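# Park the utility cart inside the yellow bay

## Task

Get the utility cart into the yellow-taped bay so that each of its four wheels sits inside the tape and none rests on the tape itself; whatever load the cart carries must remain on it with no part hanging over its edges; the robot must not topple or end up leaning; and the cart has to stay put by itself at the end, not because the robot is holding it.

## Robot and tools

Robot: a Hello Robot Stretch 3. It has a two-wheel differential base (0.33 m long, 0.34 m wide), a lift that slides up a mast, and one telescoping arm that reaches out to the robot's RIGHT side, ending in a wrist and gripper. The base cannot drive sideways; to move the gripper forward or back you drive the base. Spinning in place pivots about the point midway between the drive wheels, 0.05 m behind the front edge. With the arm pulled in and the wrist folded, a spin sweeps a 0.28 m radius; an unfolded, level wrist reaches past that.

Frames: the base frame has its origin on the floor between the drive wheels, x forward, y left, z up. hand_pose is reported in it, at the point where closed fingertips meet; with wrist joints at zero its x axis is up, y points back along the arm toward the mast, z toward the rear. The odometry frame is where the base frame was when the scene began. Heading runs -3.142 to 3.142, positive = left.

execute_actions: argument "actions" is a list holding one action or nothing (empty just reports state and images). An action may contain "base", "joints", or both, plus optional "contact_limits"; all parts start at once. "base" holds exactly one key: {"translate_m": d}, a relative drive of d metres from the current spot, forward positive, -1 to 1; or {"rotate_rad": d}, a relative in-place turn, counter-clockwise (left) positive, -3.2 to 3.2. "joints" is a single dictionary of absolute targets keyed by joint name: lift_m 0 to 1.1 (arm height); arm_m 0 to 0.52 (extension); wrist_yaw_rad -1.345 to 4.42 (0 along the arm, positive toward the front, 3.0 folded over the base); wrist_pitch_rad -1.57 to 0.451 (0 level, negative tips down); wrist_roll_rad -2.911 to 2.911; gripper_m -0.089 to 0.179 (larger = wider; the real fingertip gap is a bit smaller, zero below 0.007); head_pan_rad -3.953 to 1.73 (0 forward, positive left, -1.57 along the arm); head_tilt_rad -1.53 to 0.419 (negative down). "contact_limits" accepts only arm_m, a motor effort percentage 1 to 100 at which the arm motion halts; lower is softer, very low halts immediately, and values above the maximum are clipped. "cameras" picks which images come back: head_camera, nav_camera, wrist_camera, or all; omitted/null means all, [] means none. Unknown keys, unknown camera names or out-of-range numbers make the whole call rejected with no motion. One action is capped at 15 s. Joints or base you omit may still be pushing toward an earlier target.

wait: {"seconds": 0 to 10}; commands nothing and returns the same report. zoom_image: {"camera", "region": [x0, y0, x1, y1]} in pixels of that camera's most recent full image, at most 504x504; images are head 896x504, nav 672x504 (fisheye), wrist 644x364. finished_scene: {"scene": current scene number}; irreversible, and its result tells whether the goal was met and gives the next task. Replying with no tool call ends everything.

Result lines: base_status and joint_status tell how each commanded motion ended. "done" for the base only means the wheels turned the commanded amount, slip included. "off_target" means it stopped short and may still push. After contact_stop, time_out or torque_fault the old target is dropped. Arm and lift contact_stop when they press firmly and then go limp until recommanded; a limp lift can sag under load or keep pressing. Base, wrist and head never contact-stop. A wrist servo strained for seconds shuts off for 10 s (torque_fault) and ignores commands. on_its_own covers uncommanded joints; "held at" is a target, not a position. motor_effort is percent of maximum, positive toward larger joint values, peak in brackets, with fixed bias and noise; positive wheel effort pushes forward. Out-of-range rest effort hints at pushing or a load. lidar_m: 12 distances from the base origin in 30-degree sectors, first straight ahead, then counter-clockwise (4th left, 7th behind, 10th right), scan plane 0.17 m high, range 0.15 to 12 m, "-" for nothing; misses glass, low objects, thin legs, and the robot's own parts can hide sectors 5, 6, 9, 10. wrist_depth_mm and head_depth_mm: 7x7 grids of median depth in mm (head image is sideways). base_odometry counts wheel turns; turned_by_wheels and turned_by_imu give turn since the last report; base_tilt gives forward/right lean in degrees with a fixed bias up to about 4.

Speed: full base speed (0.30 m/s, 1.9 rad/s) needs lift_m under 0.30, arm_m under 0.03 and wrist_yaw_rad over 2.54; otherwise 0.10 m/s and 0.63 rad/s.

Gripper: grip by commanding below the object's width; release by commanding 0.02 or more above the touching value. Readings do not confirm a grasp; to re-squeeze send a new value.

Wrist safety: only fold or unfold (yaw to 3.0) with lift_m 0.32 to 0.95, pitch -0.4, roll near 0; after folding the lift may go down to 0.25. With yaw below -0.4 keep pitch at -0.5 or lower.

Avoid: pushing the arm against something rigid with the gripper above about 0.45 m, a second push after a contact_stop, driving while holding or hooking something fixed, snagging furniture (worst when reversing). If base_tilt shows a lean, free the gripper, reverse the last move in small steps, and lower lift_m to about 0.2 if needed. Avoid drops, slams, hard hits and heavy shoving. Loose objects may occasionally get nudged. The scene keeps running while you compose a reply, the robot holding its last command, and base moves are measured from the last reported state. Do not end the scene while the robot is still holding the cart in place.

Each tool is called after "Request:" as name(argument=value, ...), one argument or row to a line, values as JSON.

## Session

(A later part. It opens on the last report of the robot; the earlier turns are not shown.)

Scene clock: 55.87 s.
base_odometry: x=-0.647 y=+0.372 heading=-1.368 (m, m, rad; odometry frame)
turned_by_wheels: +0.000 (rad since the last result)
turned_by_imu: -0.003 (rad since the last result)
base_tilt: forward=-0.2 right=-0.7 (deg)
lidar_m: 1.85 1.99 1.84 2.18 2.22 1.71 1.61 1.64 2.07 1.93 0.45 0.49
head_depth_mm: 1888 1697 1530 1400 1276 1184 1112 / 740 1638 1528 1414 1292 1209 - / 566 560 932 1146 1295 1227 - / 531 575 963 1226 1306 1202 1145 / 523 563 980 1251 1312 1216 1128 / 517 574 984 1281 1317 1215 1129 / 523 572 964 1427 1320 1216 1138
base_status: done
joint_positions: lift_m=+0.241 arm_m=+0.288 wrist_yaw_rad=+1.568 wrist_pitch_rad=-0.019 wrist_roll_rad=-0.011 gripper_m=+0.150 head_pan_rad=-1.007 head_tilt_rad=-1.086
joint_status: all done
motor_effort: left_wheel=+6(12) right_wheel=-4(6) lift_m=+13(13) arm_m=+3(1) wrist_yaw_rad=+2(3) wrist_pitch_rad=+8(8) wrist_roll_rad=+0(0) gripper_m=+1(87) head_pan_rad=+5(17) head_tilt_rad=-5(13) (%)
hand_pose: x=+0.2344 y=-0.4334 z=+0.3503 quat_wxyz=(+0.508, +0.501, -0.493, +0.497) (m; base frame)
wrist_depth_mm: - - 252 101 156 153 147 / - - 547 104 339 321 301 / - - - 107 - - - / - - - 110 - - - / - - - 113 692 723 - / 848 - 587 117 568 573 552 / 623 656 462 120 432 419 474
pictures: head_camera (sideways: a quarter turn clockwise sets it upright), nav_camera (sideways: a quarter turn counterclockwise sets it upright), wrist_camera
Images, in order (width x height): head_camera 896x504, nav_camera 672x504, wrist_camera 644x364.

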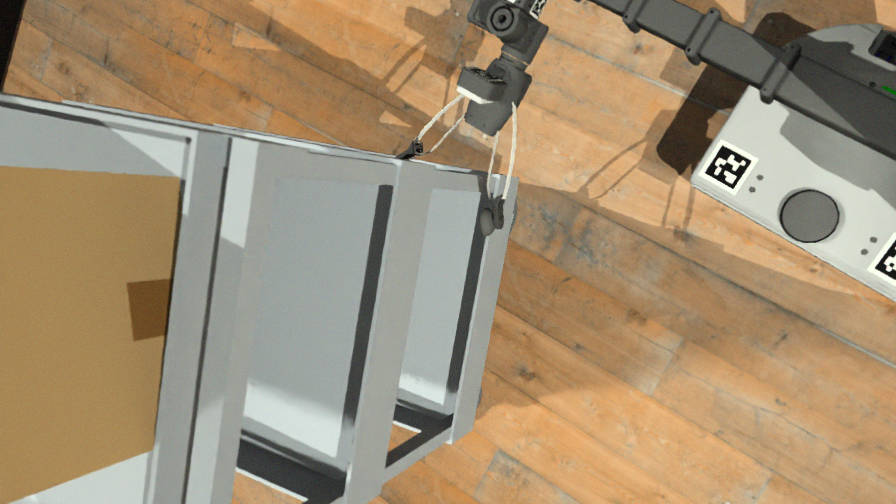

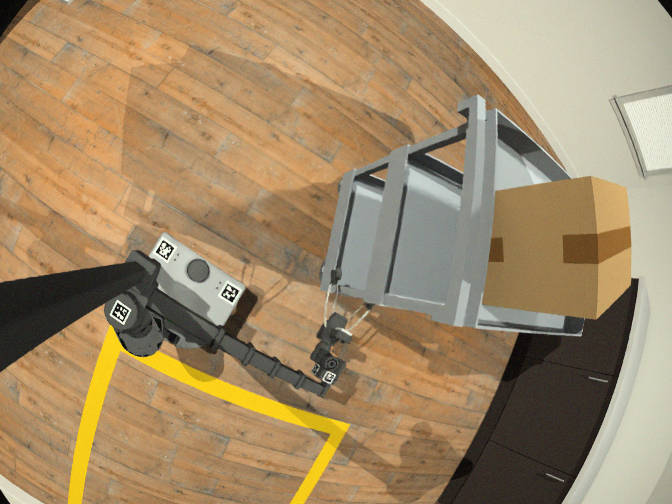

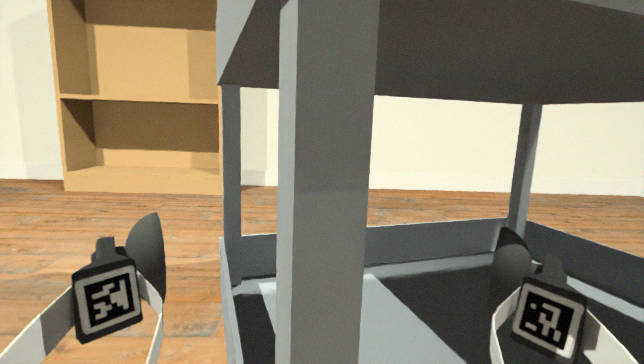

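Request:
execute_actions(
  actions=[
    {"joints": {"gripper_m": -0.035}},
  ],
  cameras=["wrist_camera", "head_camera"],
)

Scene clock: 58.80 s.
base_odometry: x=-0.647 y=+0.372 heading=-1.368 (m, m, rad; odometry frame)
turned_by_wheels: +0.000 (rad since the last result)
turned_by_imu: +0.000 (rad since the last result)
base_tilt: forward=-0.3 right=-0.7 (deg)
lidar_m: 1.85 1.99 1.84 2.18 2.22 1.71 1.61 1.64 2.07 1.94 0.45 0.49
head_depth_mm: 1868 1684 1530 1414 1278 1189 1112 / 743 1633 1527 1413 1281 1206 - / 565 558 929 1149 1294 1220 - / 530 572 962 1218 1298 1204 1141 / 524 559 975 1253 1305 1212 1125 / 518 574 980 1272 1310 1224 1132 / 523 573 958 1429 1331 1228 1132
base_status: not commanded
joint_positions: lift_m=+0.241 arm_m=+0.288 wrist_yaw_rad=+1.571 wrist_pitch_rad=-0.019 wrist_roll_rad=-0.011 gripper_m=-0.034 head_pan_rad=-1.007 head_tilt_rad=-1.086
joint_status: all done
motor_effort: left_wheel=+5(5) right_wheel=-4(5) lift_m=+13(13) arm_m=+3(2) wrist_yaw_rad=-1(2) wrist_pitch_rad=+8(8) wrist_roll_rad=+0(0) gripper_m=-28(99) head_pan_rad=+4(4) head_tilt_rad=-6(5) (%)
hand_pose: x=+0.2344 y=-0.4326 z=+0.3503 quat_wxyz=(+0.508, +0.502, -0.492, +0.498) (m; base frame)
wrist_depth_mm: - - 272 102 156 153 147 / - - - 104 337 322 298 / - - - 107 - - - / - - - 110 - - - / - - - 113 696 727 - / 849 842 942 116 606 588 566 / 653 661 442 119 409 440 451
pictures: head_camera (sideways: a quarter turn clockwise sets it upright), wrist_camera
Images, in order (width x height): head_camera 896x504, wrist_camera 644x364.

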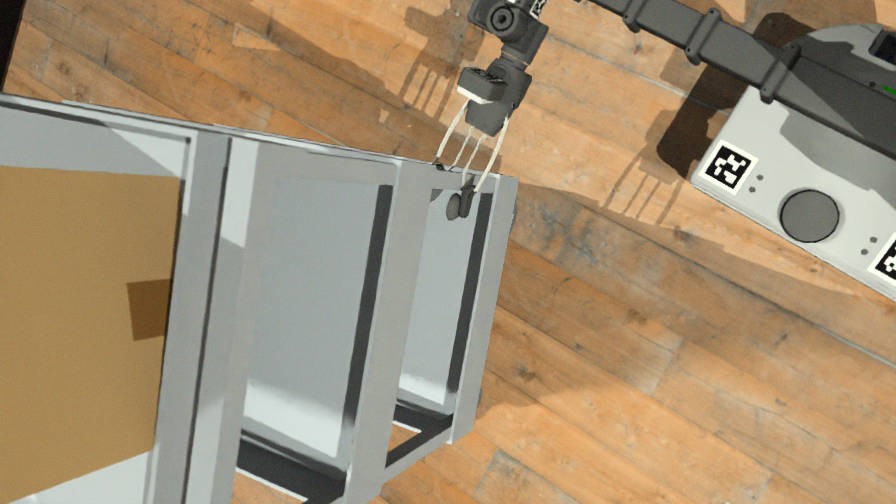

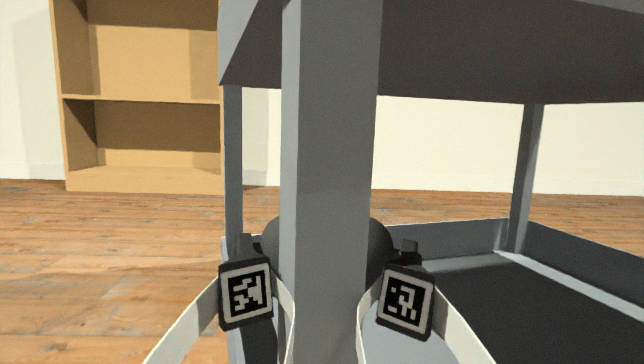

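Request:
execute_actions(
  actions=[
    {"base": {"translate_m": -0.15}, "joints": {"head_pan_rad": -1.05, "head_tilt_rad": -1.05}},
  ],
)

Scene clock: 61.43 s.
base_odometry: x=-0.677 y=+0.519 heading=-1.368 (m, m, rad; odometry frame)
turned_by_wheels: +0.001 (rad since the last result)
turned_by_imu: +0.002 (rad since the last result)
base_tilt: forward=-0.2 right=-0.6 (deg)
lidar_m: 1.99 2.12 1.89 1.74 1.74 1.54 1.46 1.49 1.94 1.95 0.46 0.48
head_depth_mm: 1933 1753 1571 1414 1283 1212 1106 / 1976 1754 1574 1446 1283 1197 - / 723 583 781 1269 1315 1219 - / 526 584 972 944 1299 1212 1139 / 508 574 977 952 1317 1217 1122 / 490 575 982 954 1312 1230 1127 / 473 575 987 961 1333 1232 1132
base_status: done
joint_positions: lift_m=+0.241 arm_m=+0.288 wrist_yaw_rad=+1.503 wrist_pitch_rad=-0.019 wrist_roll_rad=-0.010 gripper_m=-0.021 head_pan_rad=-1.043 head_tilt_rad=-1.050
joint_status: all done
on_its_own: wrist_yaw_rad is held at +1.512, not at your +1.570, by its stall guard, which is not easing now; gripper_m is held at -0.022, not at your -0.035, by its stall guard, which is still easing
motor_effort: left_wheel=+11(20) right_wheel=-13(43) lift_m=+13(13) arm_m=-1(3) wrist_yaw_rad=+12(53) wrist_pitch_rad=+8(8) wrist_roll_rad=+0(0) gripper_m=-20(28) head_pan_rad=-3(11) head_tilt_rad=-1(6) (%)
hand_pose: x=+0.2338 y=-0.4506 z=+0.3504 quat_wxyz=(+0.524, +0.485, -0.509, +0.480) (m; base frame)
wrist_depth_mm: - 436 183 108 155 153 184 / - - 404 110 333 318 297 / - - - 113 - - - / - - - 117 - - - / - - - 120 784 732 - / 833 770 547 123 591 593 542 / 646 646 402 128 413 439 442
pictures: head_camera (sideways: a quarter turn clockwise sets it upright), nav_camera (sideways: a quarter turn counterclockwise sets it upright), wrist_camera
Images, in order (width x height): head_camera 896x504, nav_camera 672x504, wrist_camera 644x364.

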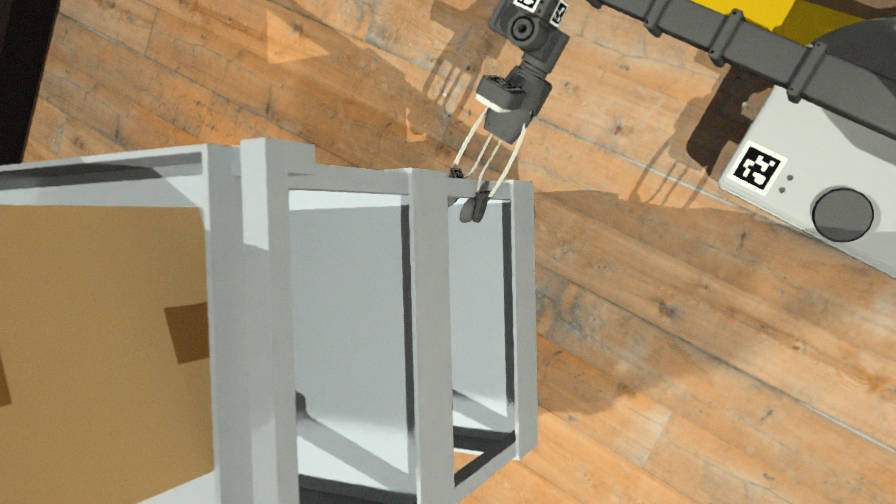

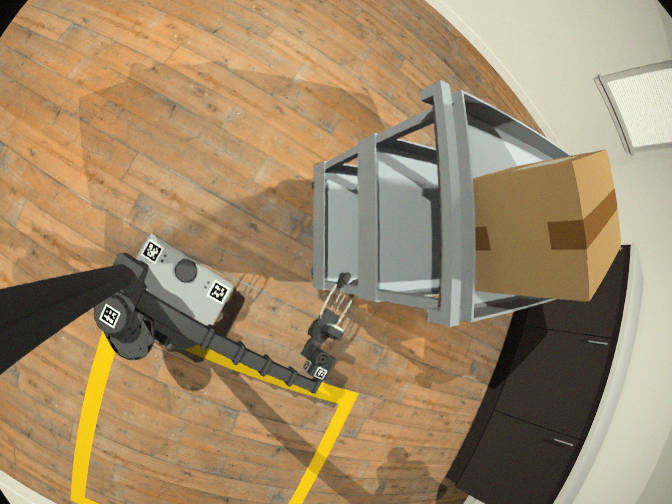

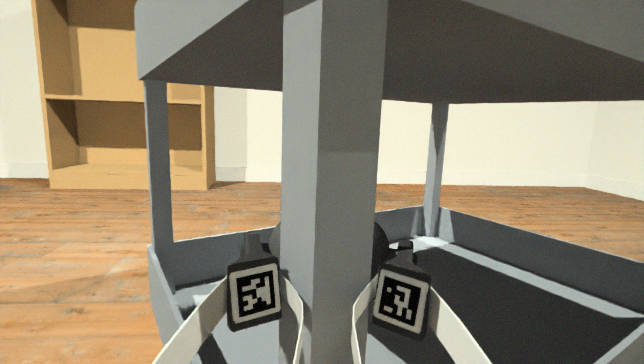

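Request:
execute_actions(
  actions=[],
  cameras=["wrist_camera"],
)

Scene clock: 62.17 s.
base_odometry: x=-0.677 y=+0.519 heading=-1.368 (m, m, rad; odometry frame)
turned_by_wheels: +0.000 (rad since the last result)
turned_by_imu: +0.000 (rad since the last result)
base_tilt: forward=-0.2 right=-0.6 (deg)
lidar_m: 2.00 2.12 1.89 1.74 1.74 1.55 1.46 1.49 1.94 1.95 0.46 0.48
head_depth_mm: 1943 1742 1566 1425 1287 1211 1115 / 1980 1764 1569 1448 1285 1197 - / 724 582 779 1274 1307 1217 - / 526 584 971 941 1305 1212 1134 / 508 575 976 949 1306 1211 1128 / 490 575 982 954 1312 1223 1130 / 474 574 987 957 1328 1228 1131
base_status: done
joint_positions: lift_m=+0.241 arm_m=+0.288 wrist_yaw_rad=+1.503 wrist_pitch_rad=-0.019 wrist_roll_rad=-0.010 gripper_m=-0.021 head_pan_rad=-1.043 head_tilt_rad=-1.050
joint_status: all done
on_its_own: wrist_yaw_rad is held at +1.512, not at your +1.570, by its stall guard, which is not easing now; gripper_m is held at -0.022, not at your -0.035, by its stall guard, which is not easing now
motor_effort: left_wheel=+11(20) right_wheel=-13(43) lift_m=+13(13) arm_m=-1(3) wrist_yaw_rad=+11(53) wrist_pitch_rad=+8(8) wrist_roll_rad=+0(0) gripper_m=-21(28) head_pan_rad=-3(11) head_tilt_rad=+0(6) (%)
hand_pose: x=+0.2338 y=-0.4506 z=+0.3504 quat_wxyz=(+0.524, +0.485, -0.509, +0.480) (m; base frame)
wrist_depth_mm: - 430 184 108 155 154 185 / - - 402 110 335 319 298 / - - - 113 - - - / - - - 116 - - - / - - - 121 791 734 - / 859 750 545 123 590 588 549 / 650 633 398 128 410 437 439
pictures: wrist_camera
Images, in order (width x height): wrist_camera 644x364.

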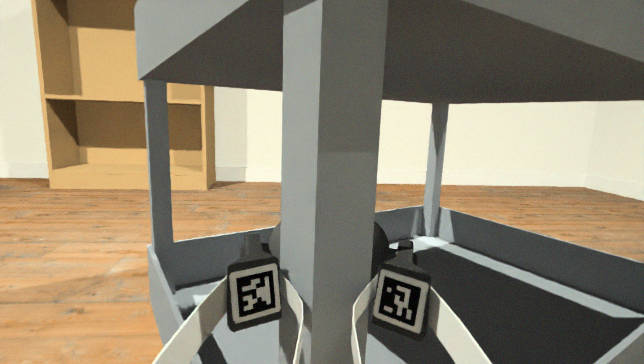

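Request:
execute_actions(
  actions=[
    {"base": {"translate_m": -0.35}, "joints": {"gripper_m": -0.03}},
  ],
)

Scene clock: 66.97 s.
base_odometry: x=-0.748 y=+0.861 heading=-1.367 (m, m, rad; odometry frame)
turned_by_wheels: +0.000 (rad since the last result)
turned_by_imu: +0.002 (rad since the last result)
base_tilt: forward=-0.3 right=-0.7 (deg)
lidar_m: 0.50 2.44 2.05 1.68 1.68 1.18 1.11 1.14 1.48 1.98 0.44 0.44
head_depth_mm: 1954 1738 1564 1425 1282 1209 1111 / 2002 1759 1561 1444 1285 1197 - / 1982 586 764 1087 1305 1219 - / 529 590 958 941 1282 1212 1130 / 484 559 572 935 1278 1211 1121 / 453 529 551 916 1219 1219 1128 / 425 494 543 922 1293 1228 1135
base_status: done
joint_positions: lift_m=+0.241 arm_m=+0.288 wrist_yaw_rad=+1.500 wrist_pitch_rad=-0.018 wrist_roll_rad=-0.010 gripper_m=-0.023 head_pan_rad=-1.043 head_tilt_rad=-1.050
joint_status: gripper_m off_target (ended at -0.023, target -0.030)
on_its_own: wrist_yaw_rad is held at +1.512, not at your +1.570, by its stall guard, which is not easing now; gripper_m is held at -0.024, not at your -0.030, by its stall guard, which is not easing now; wrist_yaw_rad is at rest, and its effort (+16) is outside its rest range (-12 to +12)
motor_effort: left_wheel=+10(16) right_wheel=-12(30) lift_m=+13(13) arm_m=-1(2) wrist_yaw_rad=+16(29) wrist_pitch_rad=+8(8) wrist_roll_rad=+0(0) gripper_m=-22(66) head_pan_rad=-3(3) head_tilt_rad=+1(0) (%)
hand_pose: x=+0.2337 y=-0.4513 z=+0.3505 quat_wxyz=(+0.525, +0.484, -0.510, +0.480) (m; base frame)
wrist_depth_mm: 300 198 169 112 141 197 - / 389 443 403 114 273 319 - / - - - 116 - - - / - - - 119 - - - / - - 657 122 738 692 - / 462 504 571 124 575 581 943 / 586 411 401 127 394 460 705
pictures: head_camera (sideways: a quarter turn clockwise sets it upright), nav_camera (sideways: a quarter turn counterclockwise sets it upright), wrist_camera
Images, in order (width x height): head_camera 896x504, nav_camera 672x504, wrist_camera 644x364.

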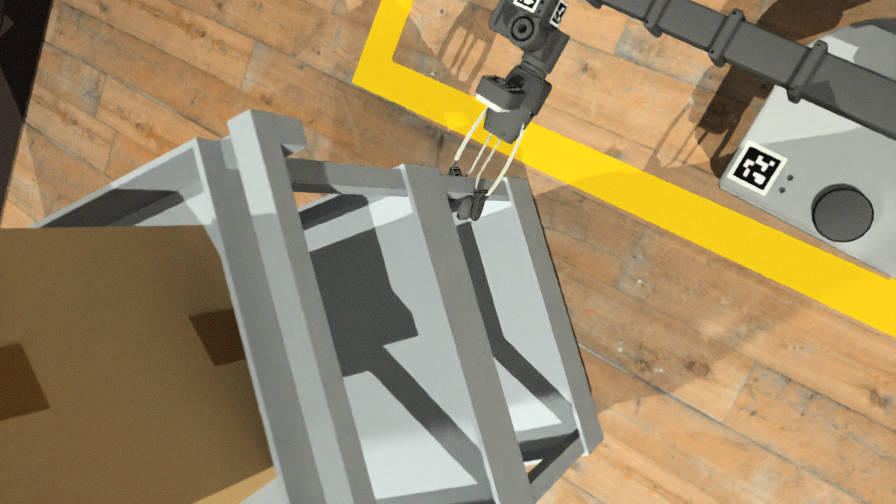

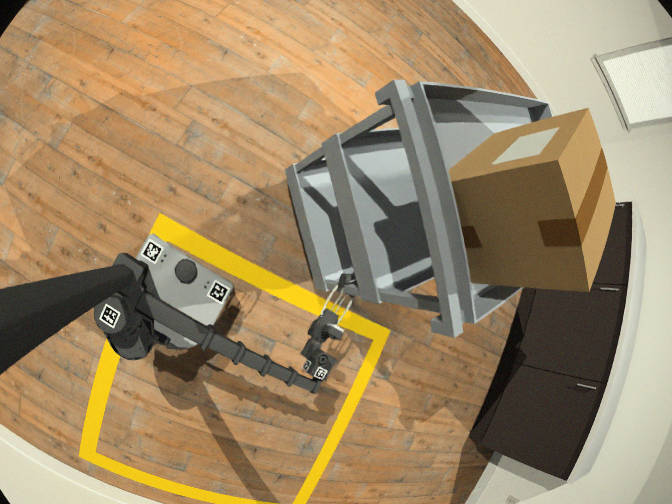

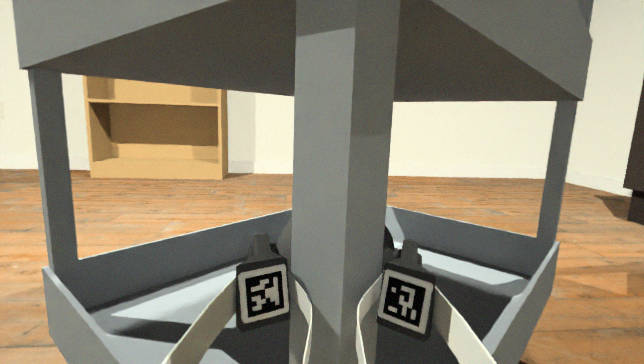

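Request:
execute_actions(
  actions=[
    {"base": {"rotate_rad": -0.07}},
  ],
  cameras=["wrist_camera", "nav_camera"],
)

Scene clock: 69.47 s.
base_odometry: x=-0.748 y=+0.861 heading=-1.437 (m, m, rad; odometry frame)
turned_by_wheels: -0.070 (rad since the last result)
turned_by_imu: -0.070 (rad since the last result)
base_tilt: forward=-0.4 right=-0.7 (deg)
lidar_m: 0.45 2.44 2.06 1.68 1.82 1.21 1.11 1.12 1.40 1.98 0.41 0.41
head_depth_mm: 1951 1744 1573 1427 1282 1203 1117 / 1994 1768 1552 1439 1285 1207 - / 2002 595 706 1212 1303 1221 - / 532 600 576 929 1266 1208 1133 / 469 553 545 912 1206 1215 1124 / 433 504 533 917 1175 1219 1128 / 402 462 525 901 1074 1227 1131
base_status: done
joint_positions: lift_m=+0.241 arm_m=+0.288 wrist_yaw_rad=+1.533 wrist_pitch_rad=-0.018 wrist_roll_rad=-0.011 gripper_m=-0.023 head_pan_rad=-1.043 head_tilt_rad=-1.050
joint_status: not commanded
on_its_own: wrist_yaw_rad is held at +1.512, not at your +1.570, by its stall guard, which is not easing now; gripper_m is held at -0.024, not at your -0.030, by its stall guard, which is not easing now; wrist_yaw_rad is at rest, and its effort (-25) is outside its rest range (-12 to +12)
motor_effort: left_wheel=+6(41) right_wheel=-2(50) lift_m=+13(13) arm_m=-1(1) wrist_yaw_rad=-25(27) wrist_pitch_rad=+8(8) wrist_roll_rad=+0(0) gripper_m=-21(23) head_pan_rad=-3(3) head_tilt_rad=+0(0) (%)
hand_pose: x=+0.2342 y=-0.4429 z=+0.3505 quat_wxyz=(+0.517, +0.492, -0.502, +0.488) (m; base frame)
wrist_depth_mm: 235 180 169 109 143 232 - / - 447 402 112 334 356 - / - - - 115 - - - / - - - 119 - - - / - - 684 122 745 685 - / 424 505 560 123 577 616 933 / 368 414 401 129 412 636 700
pictures: nav_camera (sideways: a quarter turn counterclockwise sets it upright), wrist_camera
Images, in order (width x height): nav_camera 672x504, wrist_camera 644x364.

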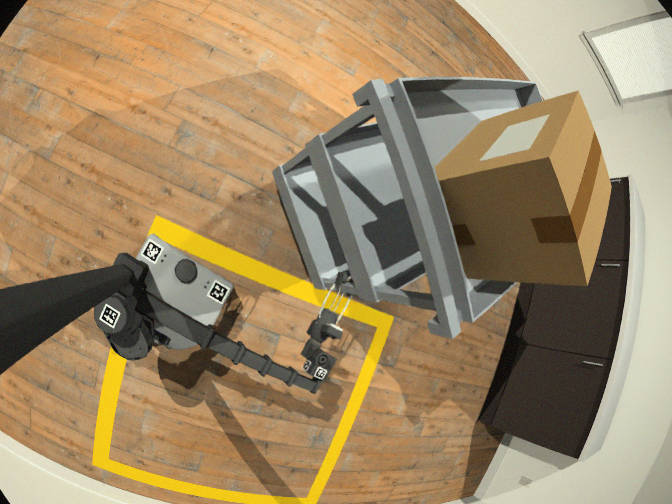

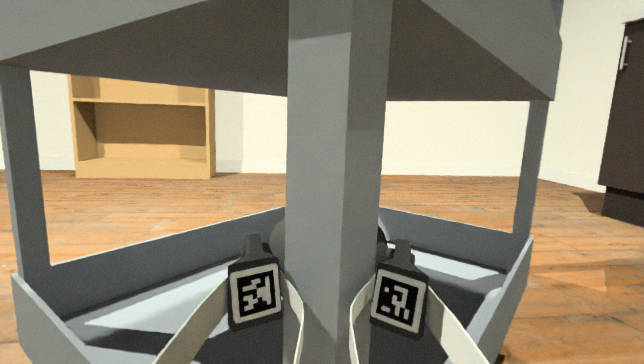

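Request:
execute_actions(
  actions=[
    {"base": {"translate_m": -0.76}, "joints": {"wrist_yaw_rad": 1.535, "head_pan_rad": -0.9, "head_tilt_rad": -1.15}},
  ],
)

Scene clock: 78.37 s.
base_odometry: x=-0.849 y=+1.614 heading=-1.437 (m, m, rad; odometry frame)
turned_by_wheels: +0.001 (rad since the last result)
turned_by_imu: +0.005 (rad since the last result)
base_tilt: forward=-0.3 right=-0.8 (deg)
lidar_m: 0.30 3.14 1.74 2.05 0.61 0.40 0.37 0.37 0.46 0.97 0.34 0.30
head_depth_mm: 1759 548 1475 1373 1261 1170 1102 / 1767 531 1426 1363 1277 1212 - / 536 567 867 1126 1275 1231 - / 437 518 503 889 1255 1213 - / 377 446 491 856 1155 1197 1129 / 332 403 503 495 902 1211 1135 / 334 454 563 461 1262 1220 1137
base_status: done
joint_positions: lift_m=+0.241 arm_m=+0.288 wrist_yaw_rad=+1.540 wrist_pitch_rad=-0.018 wrist_roll_rad=-0.011 gripper_m=-0.023 head_pan_rad=-0.907 head_tilt_rad=-1.136
joint_status: all done
on_its_own: gripper_m is held at -0.024, not at your -0.030, by its stall guard, which is not easing now
motor_effort: left_wheel=+12(21) right_wheel=-13(35) lift_m=+13(13) arm_m=-1(1) wrist_yaw_rad=-7(25) wrist_pitch_rad=+8(8) wrist_roll_rad=+0(0) gripper_m=-23(24) head_pan_rad=+4(20) head_tilt_rad=-5(15) (%)
hand_pose: x=+0.2343 y=-0.4409 z=+0.3506 quat_wxyz=(+0.515, +0.494, -0.500, +0.490) (m; base frame)
wrist_depth_mm: 181 174 168 111 210 - - / - 436 403 114 643 - - / - - - 117 - - - / - - - 119 - - - / - 662 794 122 - - - / 477 536 582 125 947 911 959 / 409 411 399 129 623 696 710
pictures: head_camera (sideways: a quarter turn clockwise sets it upright), nav_camera (sideways: a quarter turn counterclockwise sets it upright), wrist_camera
Images, in order (width x height): head_camera 896x504, nav_camera 672x504, wrist_camera 644x364.

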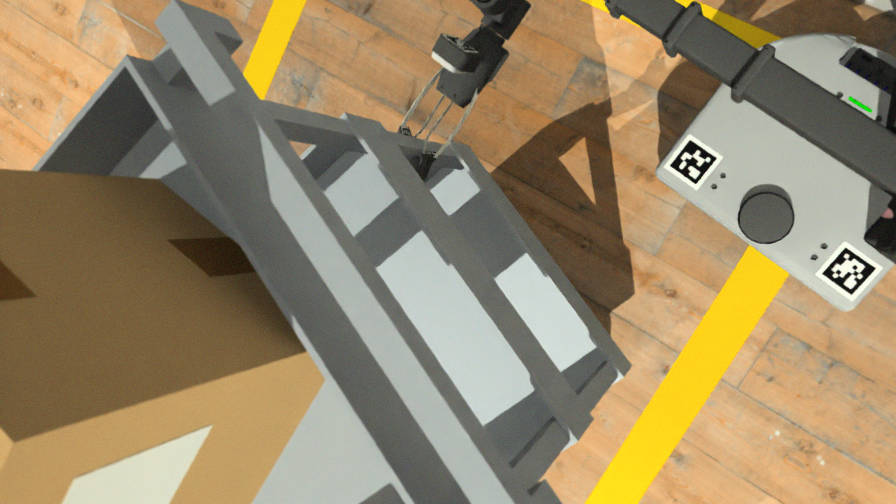

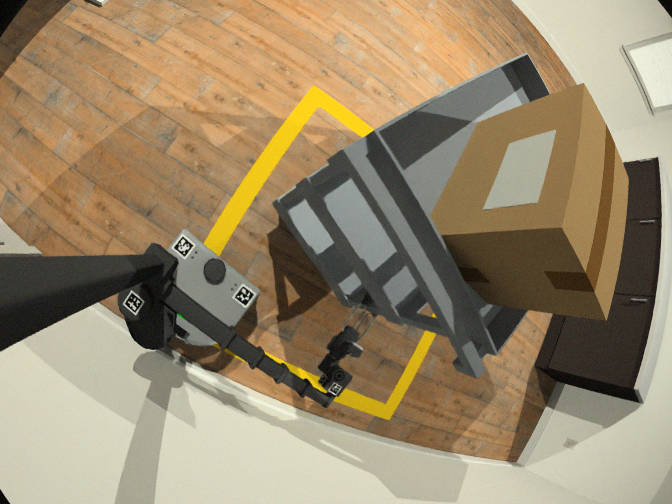

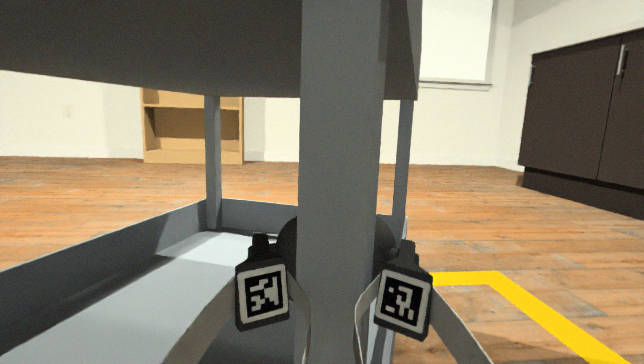

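Request:
execute_actions(
  actions=[
    {"base": {"rotate_rad": -0.2}, "joints": {"head_pan_rad": -0.6, "head_tilt_rad": -1.25}},
  ],
)

Scene clock: 88.20 s.
base_odometry: x=-0.849 y=+1.614 heading=-1.637 (m, m, rad; odometry frame)
turned_by_wheels: -0.200 (rad since the last result)
turned_by_imu: -0.200 (rad since the last result)
base_tilt: forward=-0.4 right=-0.6 (deg)
lidar_m: 0.20 3.09 2.47 1.74 0.77 0.45 0.37 0.37 0.41 0.66 0.28 0.21
head_depth_mm: 443 537 762 1311 1243 1171 1086 / 347 463 478 1176 1248 - - / 306 391 459 841 1268 - - / 323 419 503 495 1236 - - / 360 483 525 438 1241 1215 1153 / 407 547 527 461 1262 1210 1152 / 469 563 533 1331 1279 1213 1150
base_status: done
joint_positions: lift_m=+0.241 arm_m=+0.288 wrist_yaw_rad=+1.572 wrist_pitch_rad=-0.018 wrist_roll_rad=-0.011 gripper_m=-0.023 head_pan_rad=-0.607 head_tilt_rad=-1.235
joint_status: all done
on_its_own: gripper_m is held at -0.024, not at your -0.030, by its stall guard, which is not easing now; wrist_yaw_rad is at rest, and its effort (-47) is outside its rest range (-12 to +12)
motor_effort: left_wheel=+4(43) right_wheel=+4(53) lift_m=+13(13) arm_m=+4(3) wrist_yaw_rad=-47(92) wrist_pitch_rad=+8(8) wrist_roll_rad=+0(0) gripper_m=-22(24) head_pan_rad=+4(30) head_tilt_rad=-6(16) (%)
hand_pose: x=+0.2344 y=-0.4324 z=+0.3506 quat_wxyz=(+0.507, +0.502, -0.492, +0.499) (m; base frame)
wrist_depth_mm: 182 176 169 110 - - - / - 446 403 112 - - - / - - - 116 - - - / - - - 119 - - - / - 703 763 122 - - - / 505 548 581 125 968 934 970 / 404 410 398 130 661 713 706
pictures: head_camera (sideways: a quarter turn clockwise sets it upright), nav_camera (sideways: a quarter turn counterclockwise sets it upright), wrist_camera
Images, in order (width x height): head_camera 896x504, nav_camera 672x504, wrist_camera 644x364.

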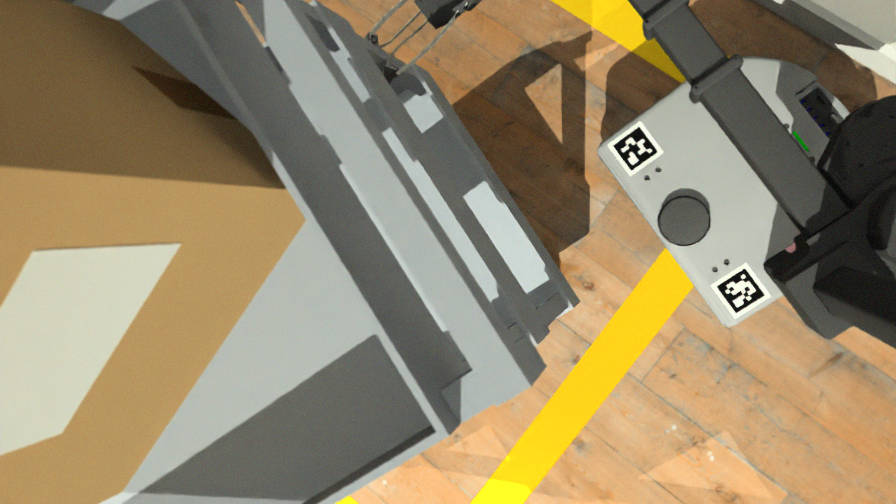

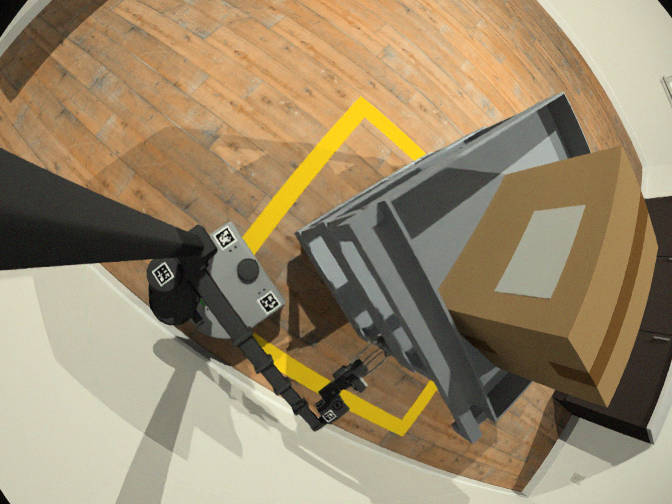

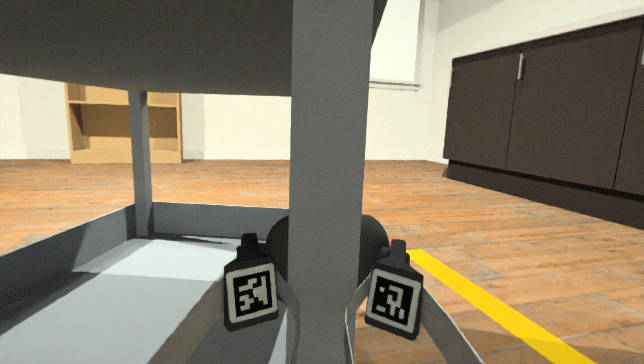

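Request:
execute_actions(
  actions=[
    {"joints": {"wrist_yaw_rad": 1.59}},
  ],
  cameras=["wrist_camera"],
)

Scene clock: 89.23 s.
base_odometry: x=-0.849 y=+1.614 heading=-1.637 (m, m, rad; odometry frame)
turned_by_wheels: +0.000 (rad since the last result)
turned_by_imu: +0.000 (rad since the last result)
base_tilt: forward=-0.4 right=-0.6 (deg)
lidar_m: 0.20 3.07 2.47 1.75 0.78 0.45 0.37 0.37 0.41 0.66 0.28 0.21
head_depth_mm: 444 536 764 1300 1236 1172 1082 / 348 463 478 1173 1247 - - / 307 392 459 839 1265 - - / 322 417 501 496 1238 - - / 359 480 524 439 1249 1208 1152 / 405 546 528 450 1265 1210 1150 / 467 562 530 1336 1278 1214 1159
base_status: not commanded
joint_positions: lift_m=+0.241 arm_m=+0.288 wrist_yaw_rad=+1.584 wrist_pitch_rad=-0.018 wrist_roll_rad=-0.011 gripper_m=-0.023 head_pan_rad=-0.607 head_tilt_rad=-1.235
joint_status: all done
on_its_own: gripper_m is held at -0.024, not at your -0.030, by its stall guard, which is not easing now
motor_effort: left_wheel=+0(0) right_wheel=+5(4) lift_m=+13(13) arm_m=+1(2) wrist_yaw_rad=+9(7) wrist_pitch_rad=+8(8) wrist_roll_rad=+0(0) gripper_m=-21(22) head_pan_rad=+4(5) head_tilt_rad=-5(7) (%)
hand_pose: x=+0.2344 y=-0.4295 z=+0.3506 quat_wxyz=(+0.504, +0.505, -0.489, +0.502) (m; base frame)
wrist_depth_mm: 182 175 169 110 - - - / - 440 404 113 - - - / - - - 116 - - - / - - - 118 - - - / - 716 774 122 - - - / 497 536 583 125 979 936 964 / 404 414 400 130 655 706 717
pictures: wrist_camera
Images, in order (width x height): wrist_camera 644x364.

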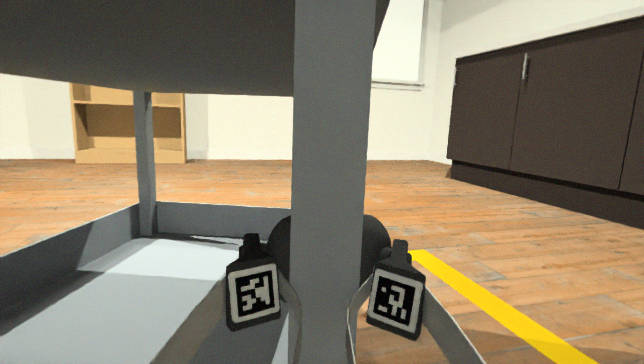

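Request:
execute_actions(
  actions=[],
)

Scene clock: 89.97 s.
base_odometry: x=-0.849 y=+1.614 heading=-1.637 (m, m, rad; odometry frame)
turned_by_wheels: +0.000 (rad since the last result)
turned_by_imu: +0.000 (rad since the last result)
base_tilt: forward=-0.2 right=-0.7 (deg)
lidar_m: 0.20 3.08 2.48 1.75 0.78 0.45 0.37 0.37 0.41 0.66 0.28 0.21
head_depth_mm: 444 537 765 1301 1235 1170 1079 / 348 464 478 1184 1247 - - / 307 391 459 841 1257 - - / 321 417 500 495 1241 - - / 358 480 525 439 1250 1210 1154 / 404 545 526 450 1268 1209 1151 / 467 562 531 1336 1274 1217 1155
base_status: not commanded
joint_positions: lift_m=+0.241 arm_m=+0.288 wrist_yaw_rad=+1.584 wrist_pitch_rad=-0.018 wrist_roll_rad=-0.011 gripper_m=-0.023 head_pan_rad=-0.607 head_tilt_rad=-1.235
joint_status: all done
on_its_own: gripper_m is held at -0.024, not at your -0.030, by its stall guard, which is not easing now
motor_effort: left_wheel=+0(0) right_wheel=+5(4) lift_m=+13(13) arm_m=+3(2) wrist_yaw_rad=+8(7) wrist_pitch_rad=+8(8) wrist_roll_rad=+0(0) gripper_m=-21(22) head_pan_rad=+4(5) head_tilt_rad=-7(7) (%)
hand_pose: x=+0.2344 y=-0.4295 z=+0.3506 quat_wxyz=(+0.504, +0.505, -0.489, +0.502) (m; base frame)
wrist_depth_mm: 181 175 169 110 - - - / - 439 402 113 - - - / - - - 115 - - - / - - - 118 - - - / - 711 770 121 - - - / 495 538 584 125 979 923 958 / 407 415 402 130 643 696 702
pictures: head_camera (sideways: a quarter turn clockwise sets it upright), nav_camera (sideways: a quarter turn counterclockwise sets it upright), wrist_camera
Images, in order (width x height): head_camera 896x504, nav_camera 672x504, wrist_camera 644x364.

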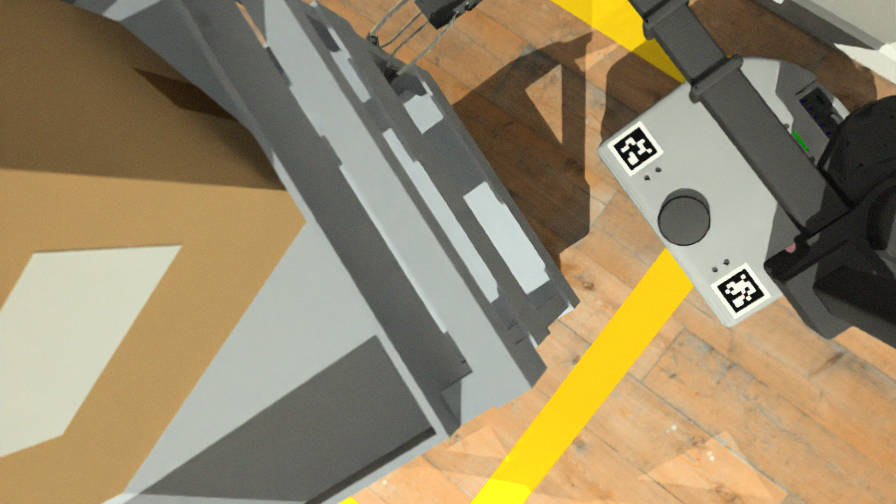

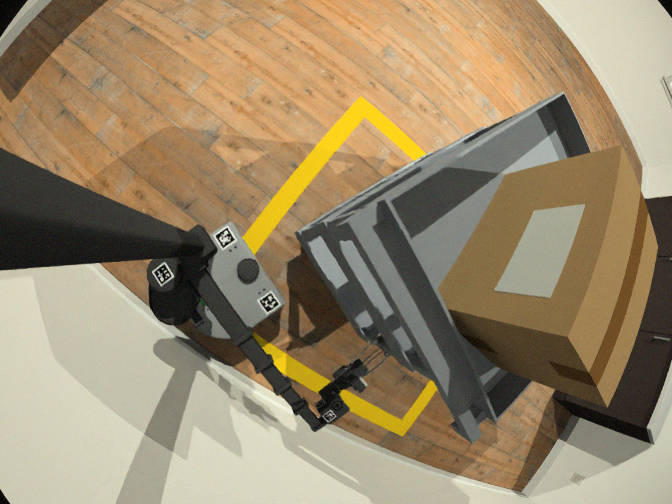

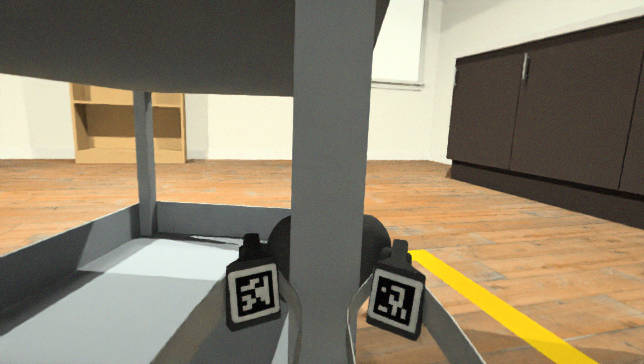

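Request:
execute_actions(
  actions=[
    {"base":{"rotate_rad":-0.1},"joints":{"wrist_yaw_rad":1.61}},
  ],
)

Scene clock: 91.03 s.
base_odometry: x=-0.849 y=+1.614 heading=-1.737 (m, m, rad; odometry frame)
turned_by_wheels: -0.100 (rad since the last result)
turned_by_imu: -0.099 (rad since the last result)
base_tilt: forward=-0.2 right=-0.8 (deg)
lidar_m: 0.17 3.06 2.51 1.74 1.01 0.48 0.38 0.37 0.39 0.58 0.26 0.18
head_depth_mm: 439 542 515 1298 1246 1167 1087 / 327 456 465 1166 1248 - - / 291 349 462 774 1247 - - / 302 371 494 439 1233 - - / 315 419 520 482 800 1208 1151 / 348 482 525 498 1247 1208 1150 / 391 548 530 514 1280 1209 1154
base_status: done
joint_positions: lift_m=+0.241 arm_m=+0.288 wrist_yaw_rad=+1.640 wrist_pitch_rad=-0.018 wrist_roll_rad=-0.011 gripper_m=-0.023 head_pan_rad=-0.607 head_tilt_rad=-1.235
joint_status: wrist_yaw_rad off_target (ended at +1.640, target +1.610)
on_its_own: gripper_m is held at -0.024, not at your -0.030, by its stall guard, which is not easing now; wrist_yaw_rad is at rest, and its effort (-38) is outside its rest range (-12 to +12)
motor_effort: left_wheel=+9(42) right_wheel=-4(47) lift_m=+13(13) arm_m=+2(2) wrist_yaw_rad=-38(42) wrist_pitch_rad=+8(8) wrist_roll_rad=+0(0) gripper_m=-22(22) head_pan_rad=+5(4) head_tilt_rad=-7(6) (%)
hand_pose: x=+0.2338 y=-0.4152 z=+0.3506 quat_wxyz=(+0.490, +0.518, -0.475, +0.515) (m; base frame)
wrist_depth_mm: 181 174 168 109 - - - / - 433 397 112 - - - / - - - 115 - - - / - - - 118 - - - / - 725 757 121 - - - / 497 542 578 125 976 917 958 / 410 415 401 129 650 696 707
pictures: head_camera (sideways: a quarter turn clockwise sets it upright), nav_camera (sideways: a quarter turn counterclockwise sets it upright), wrist_camera
Images, in order (width x height): head_camera 896x504, nav_camera 672x504, wrist_camera 644x364.

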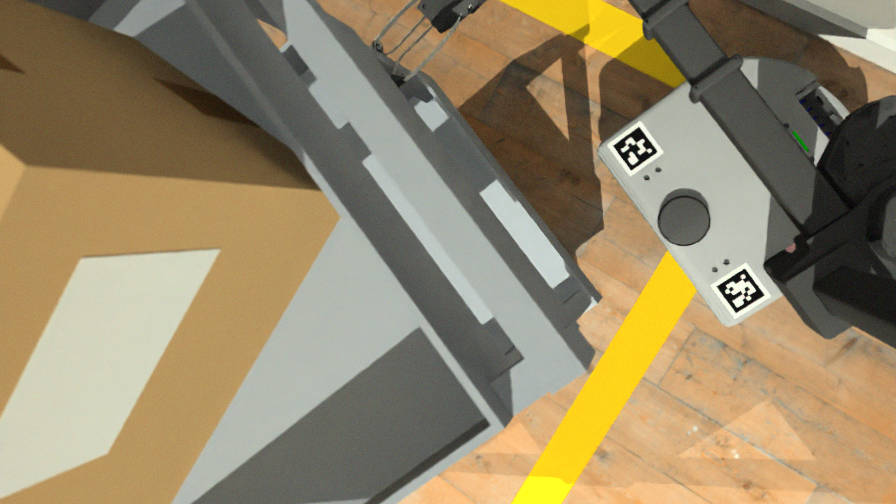

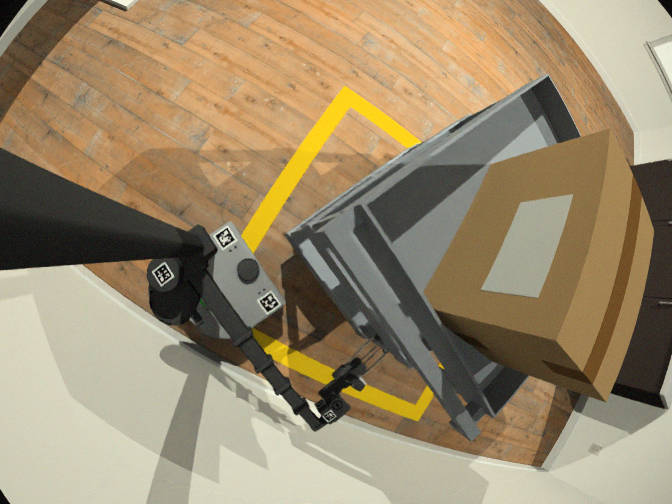

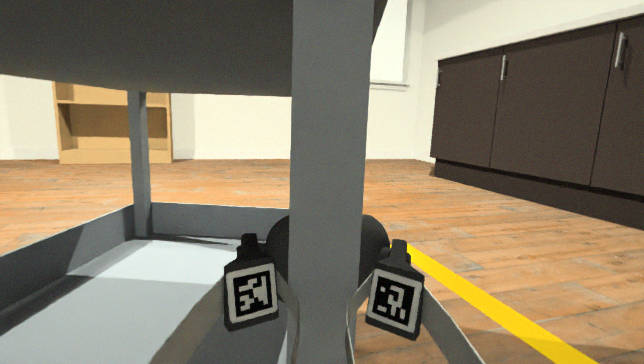

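Request:
execute_actions(
  actions=[
    {"base":{"translate_m":-0.04},"joints":{"wrist_yaw_rad":1.645,"arm_m":0.32}},
  ],
)

Scene clock: 94.43 s.
base_odometry: x=-0.843 y=+1.654 heading=-1.736 (m, m, rad; odometry frame)
turned_by_wheels: +0.000 (rad since the last result)
turned_by_imu: +0.000 (rad since the last result)
base_tilt: forward=-0.4 right=-0.7 (deg)
lidar_m: 0.17 3.11 2.52 1.74 0.90 0.43 0.34 0.33 0.36 0.53 0.25 0.18
head_depth_mm: 404 542 485 1301 1240 1167 1023 / 309 425 470 1172 1248 - 1117 / 301 363 463 784 1259 - - / 313 404 515 442 1231 - - / 343 457 525 482 1237 1211 1155 / 380 523 527 501 1270 1210 1145 / 425 556 533 1331 1281 1211 1152
base_status: done
joint_positions: lift_m=+0.241 arm_m=+0.320 wrist_yaw_rad=+1.707 wrist_pitch_rad=-0.017 wrist_roll_rad=-0.011 gripper_m=-0.023 head_pan_rad=-0.607 head_tilt_rad=-1.235
joint_status: wrist_yaw_rad off_target (ended at +1.707, target +1.645); the others done
on_its_own: wrist_yaw_rad is held at +1.707, not at your +1.645, by its stall guard, which is not easing now; gripper_m is held at -0.024, not at your -0.030, by its stall guard, which is not easing now
motor_effort: left_wheel=+9(22) right_wheel=-8(39) lift_m=+14(13) arm_m=+3(7) wrist_yaw_rad=+0(58) wrist_pitch_rad=+8(8) wrist_roll_rad=+0(0) gripper_m=-21(21) head_pan_rad=+4(4) head_tilt_rad=-7(6) (%)
hand_pose: x=+0.2321 y=-0.4301 z=+0.3507 quat_wxyz=(+0.472, +0.534, -0.457, +0.532) (m; base frame)
wrist_depth_mm: 180 174 168 110 - - - / - 432 398 113 - - - / - - - 115 - - - / - - - 118 - - - / - 707 782 121 - - - / 493 543 565 125 961 923 951 / 409 414 403 129 648 706 700
pictures: head_camera (sideways: a quarter turn clockwise sets it upright), nav_camera (sideways: a quarter turn counterclockwise sets it upright), wrist_camera
Images, in order (width x height): head_camera 896x504, nav_camera 672x504, wrist_camera 644x364.

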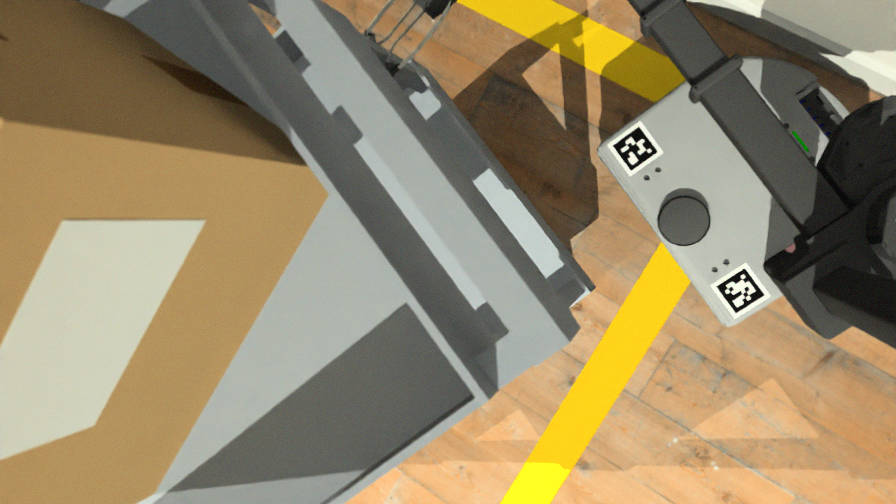

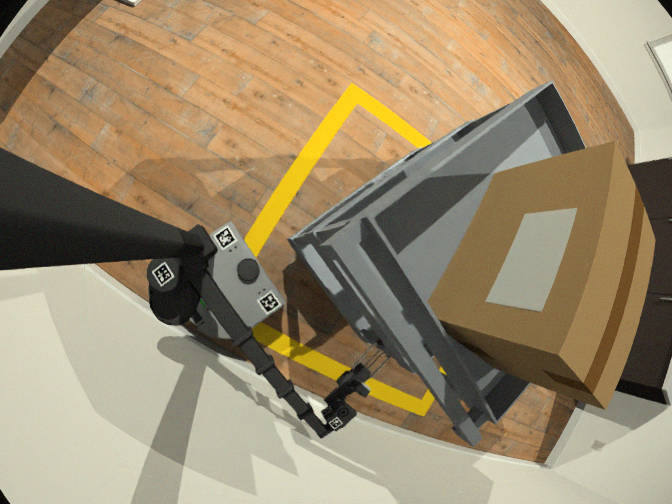

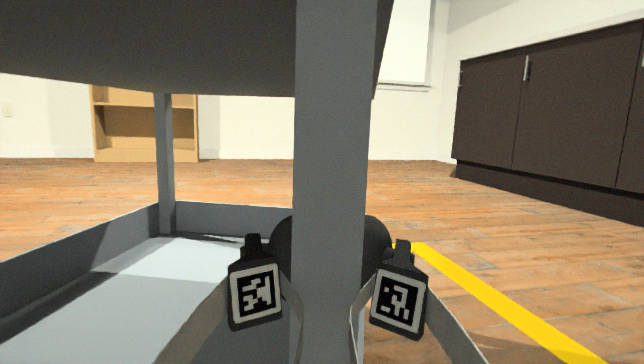

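Request:
zoom_image(
  camera="head_camera",
  region=[420, 180, 800, 504],
)

Region (420, 180, 800, 504) of head_camera's 896x504 image, scaled by 1.326, with more detail than that image has; it fills the top 430 rows of this view, and the rest is white.

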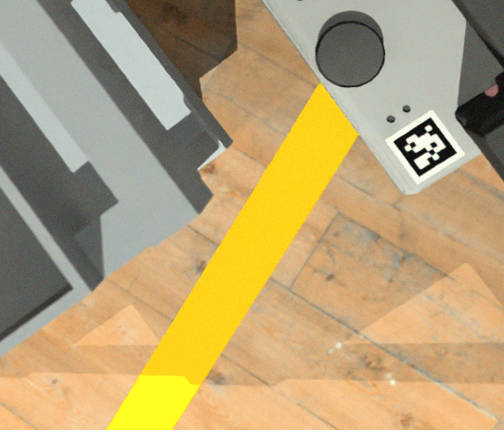

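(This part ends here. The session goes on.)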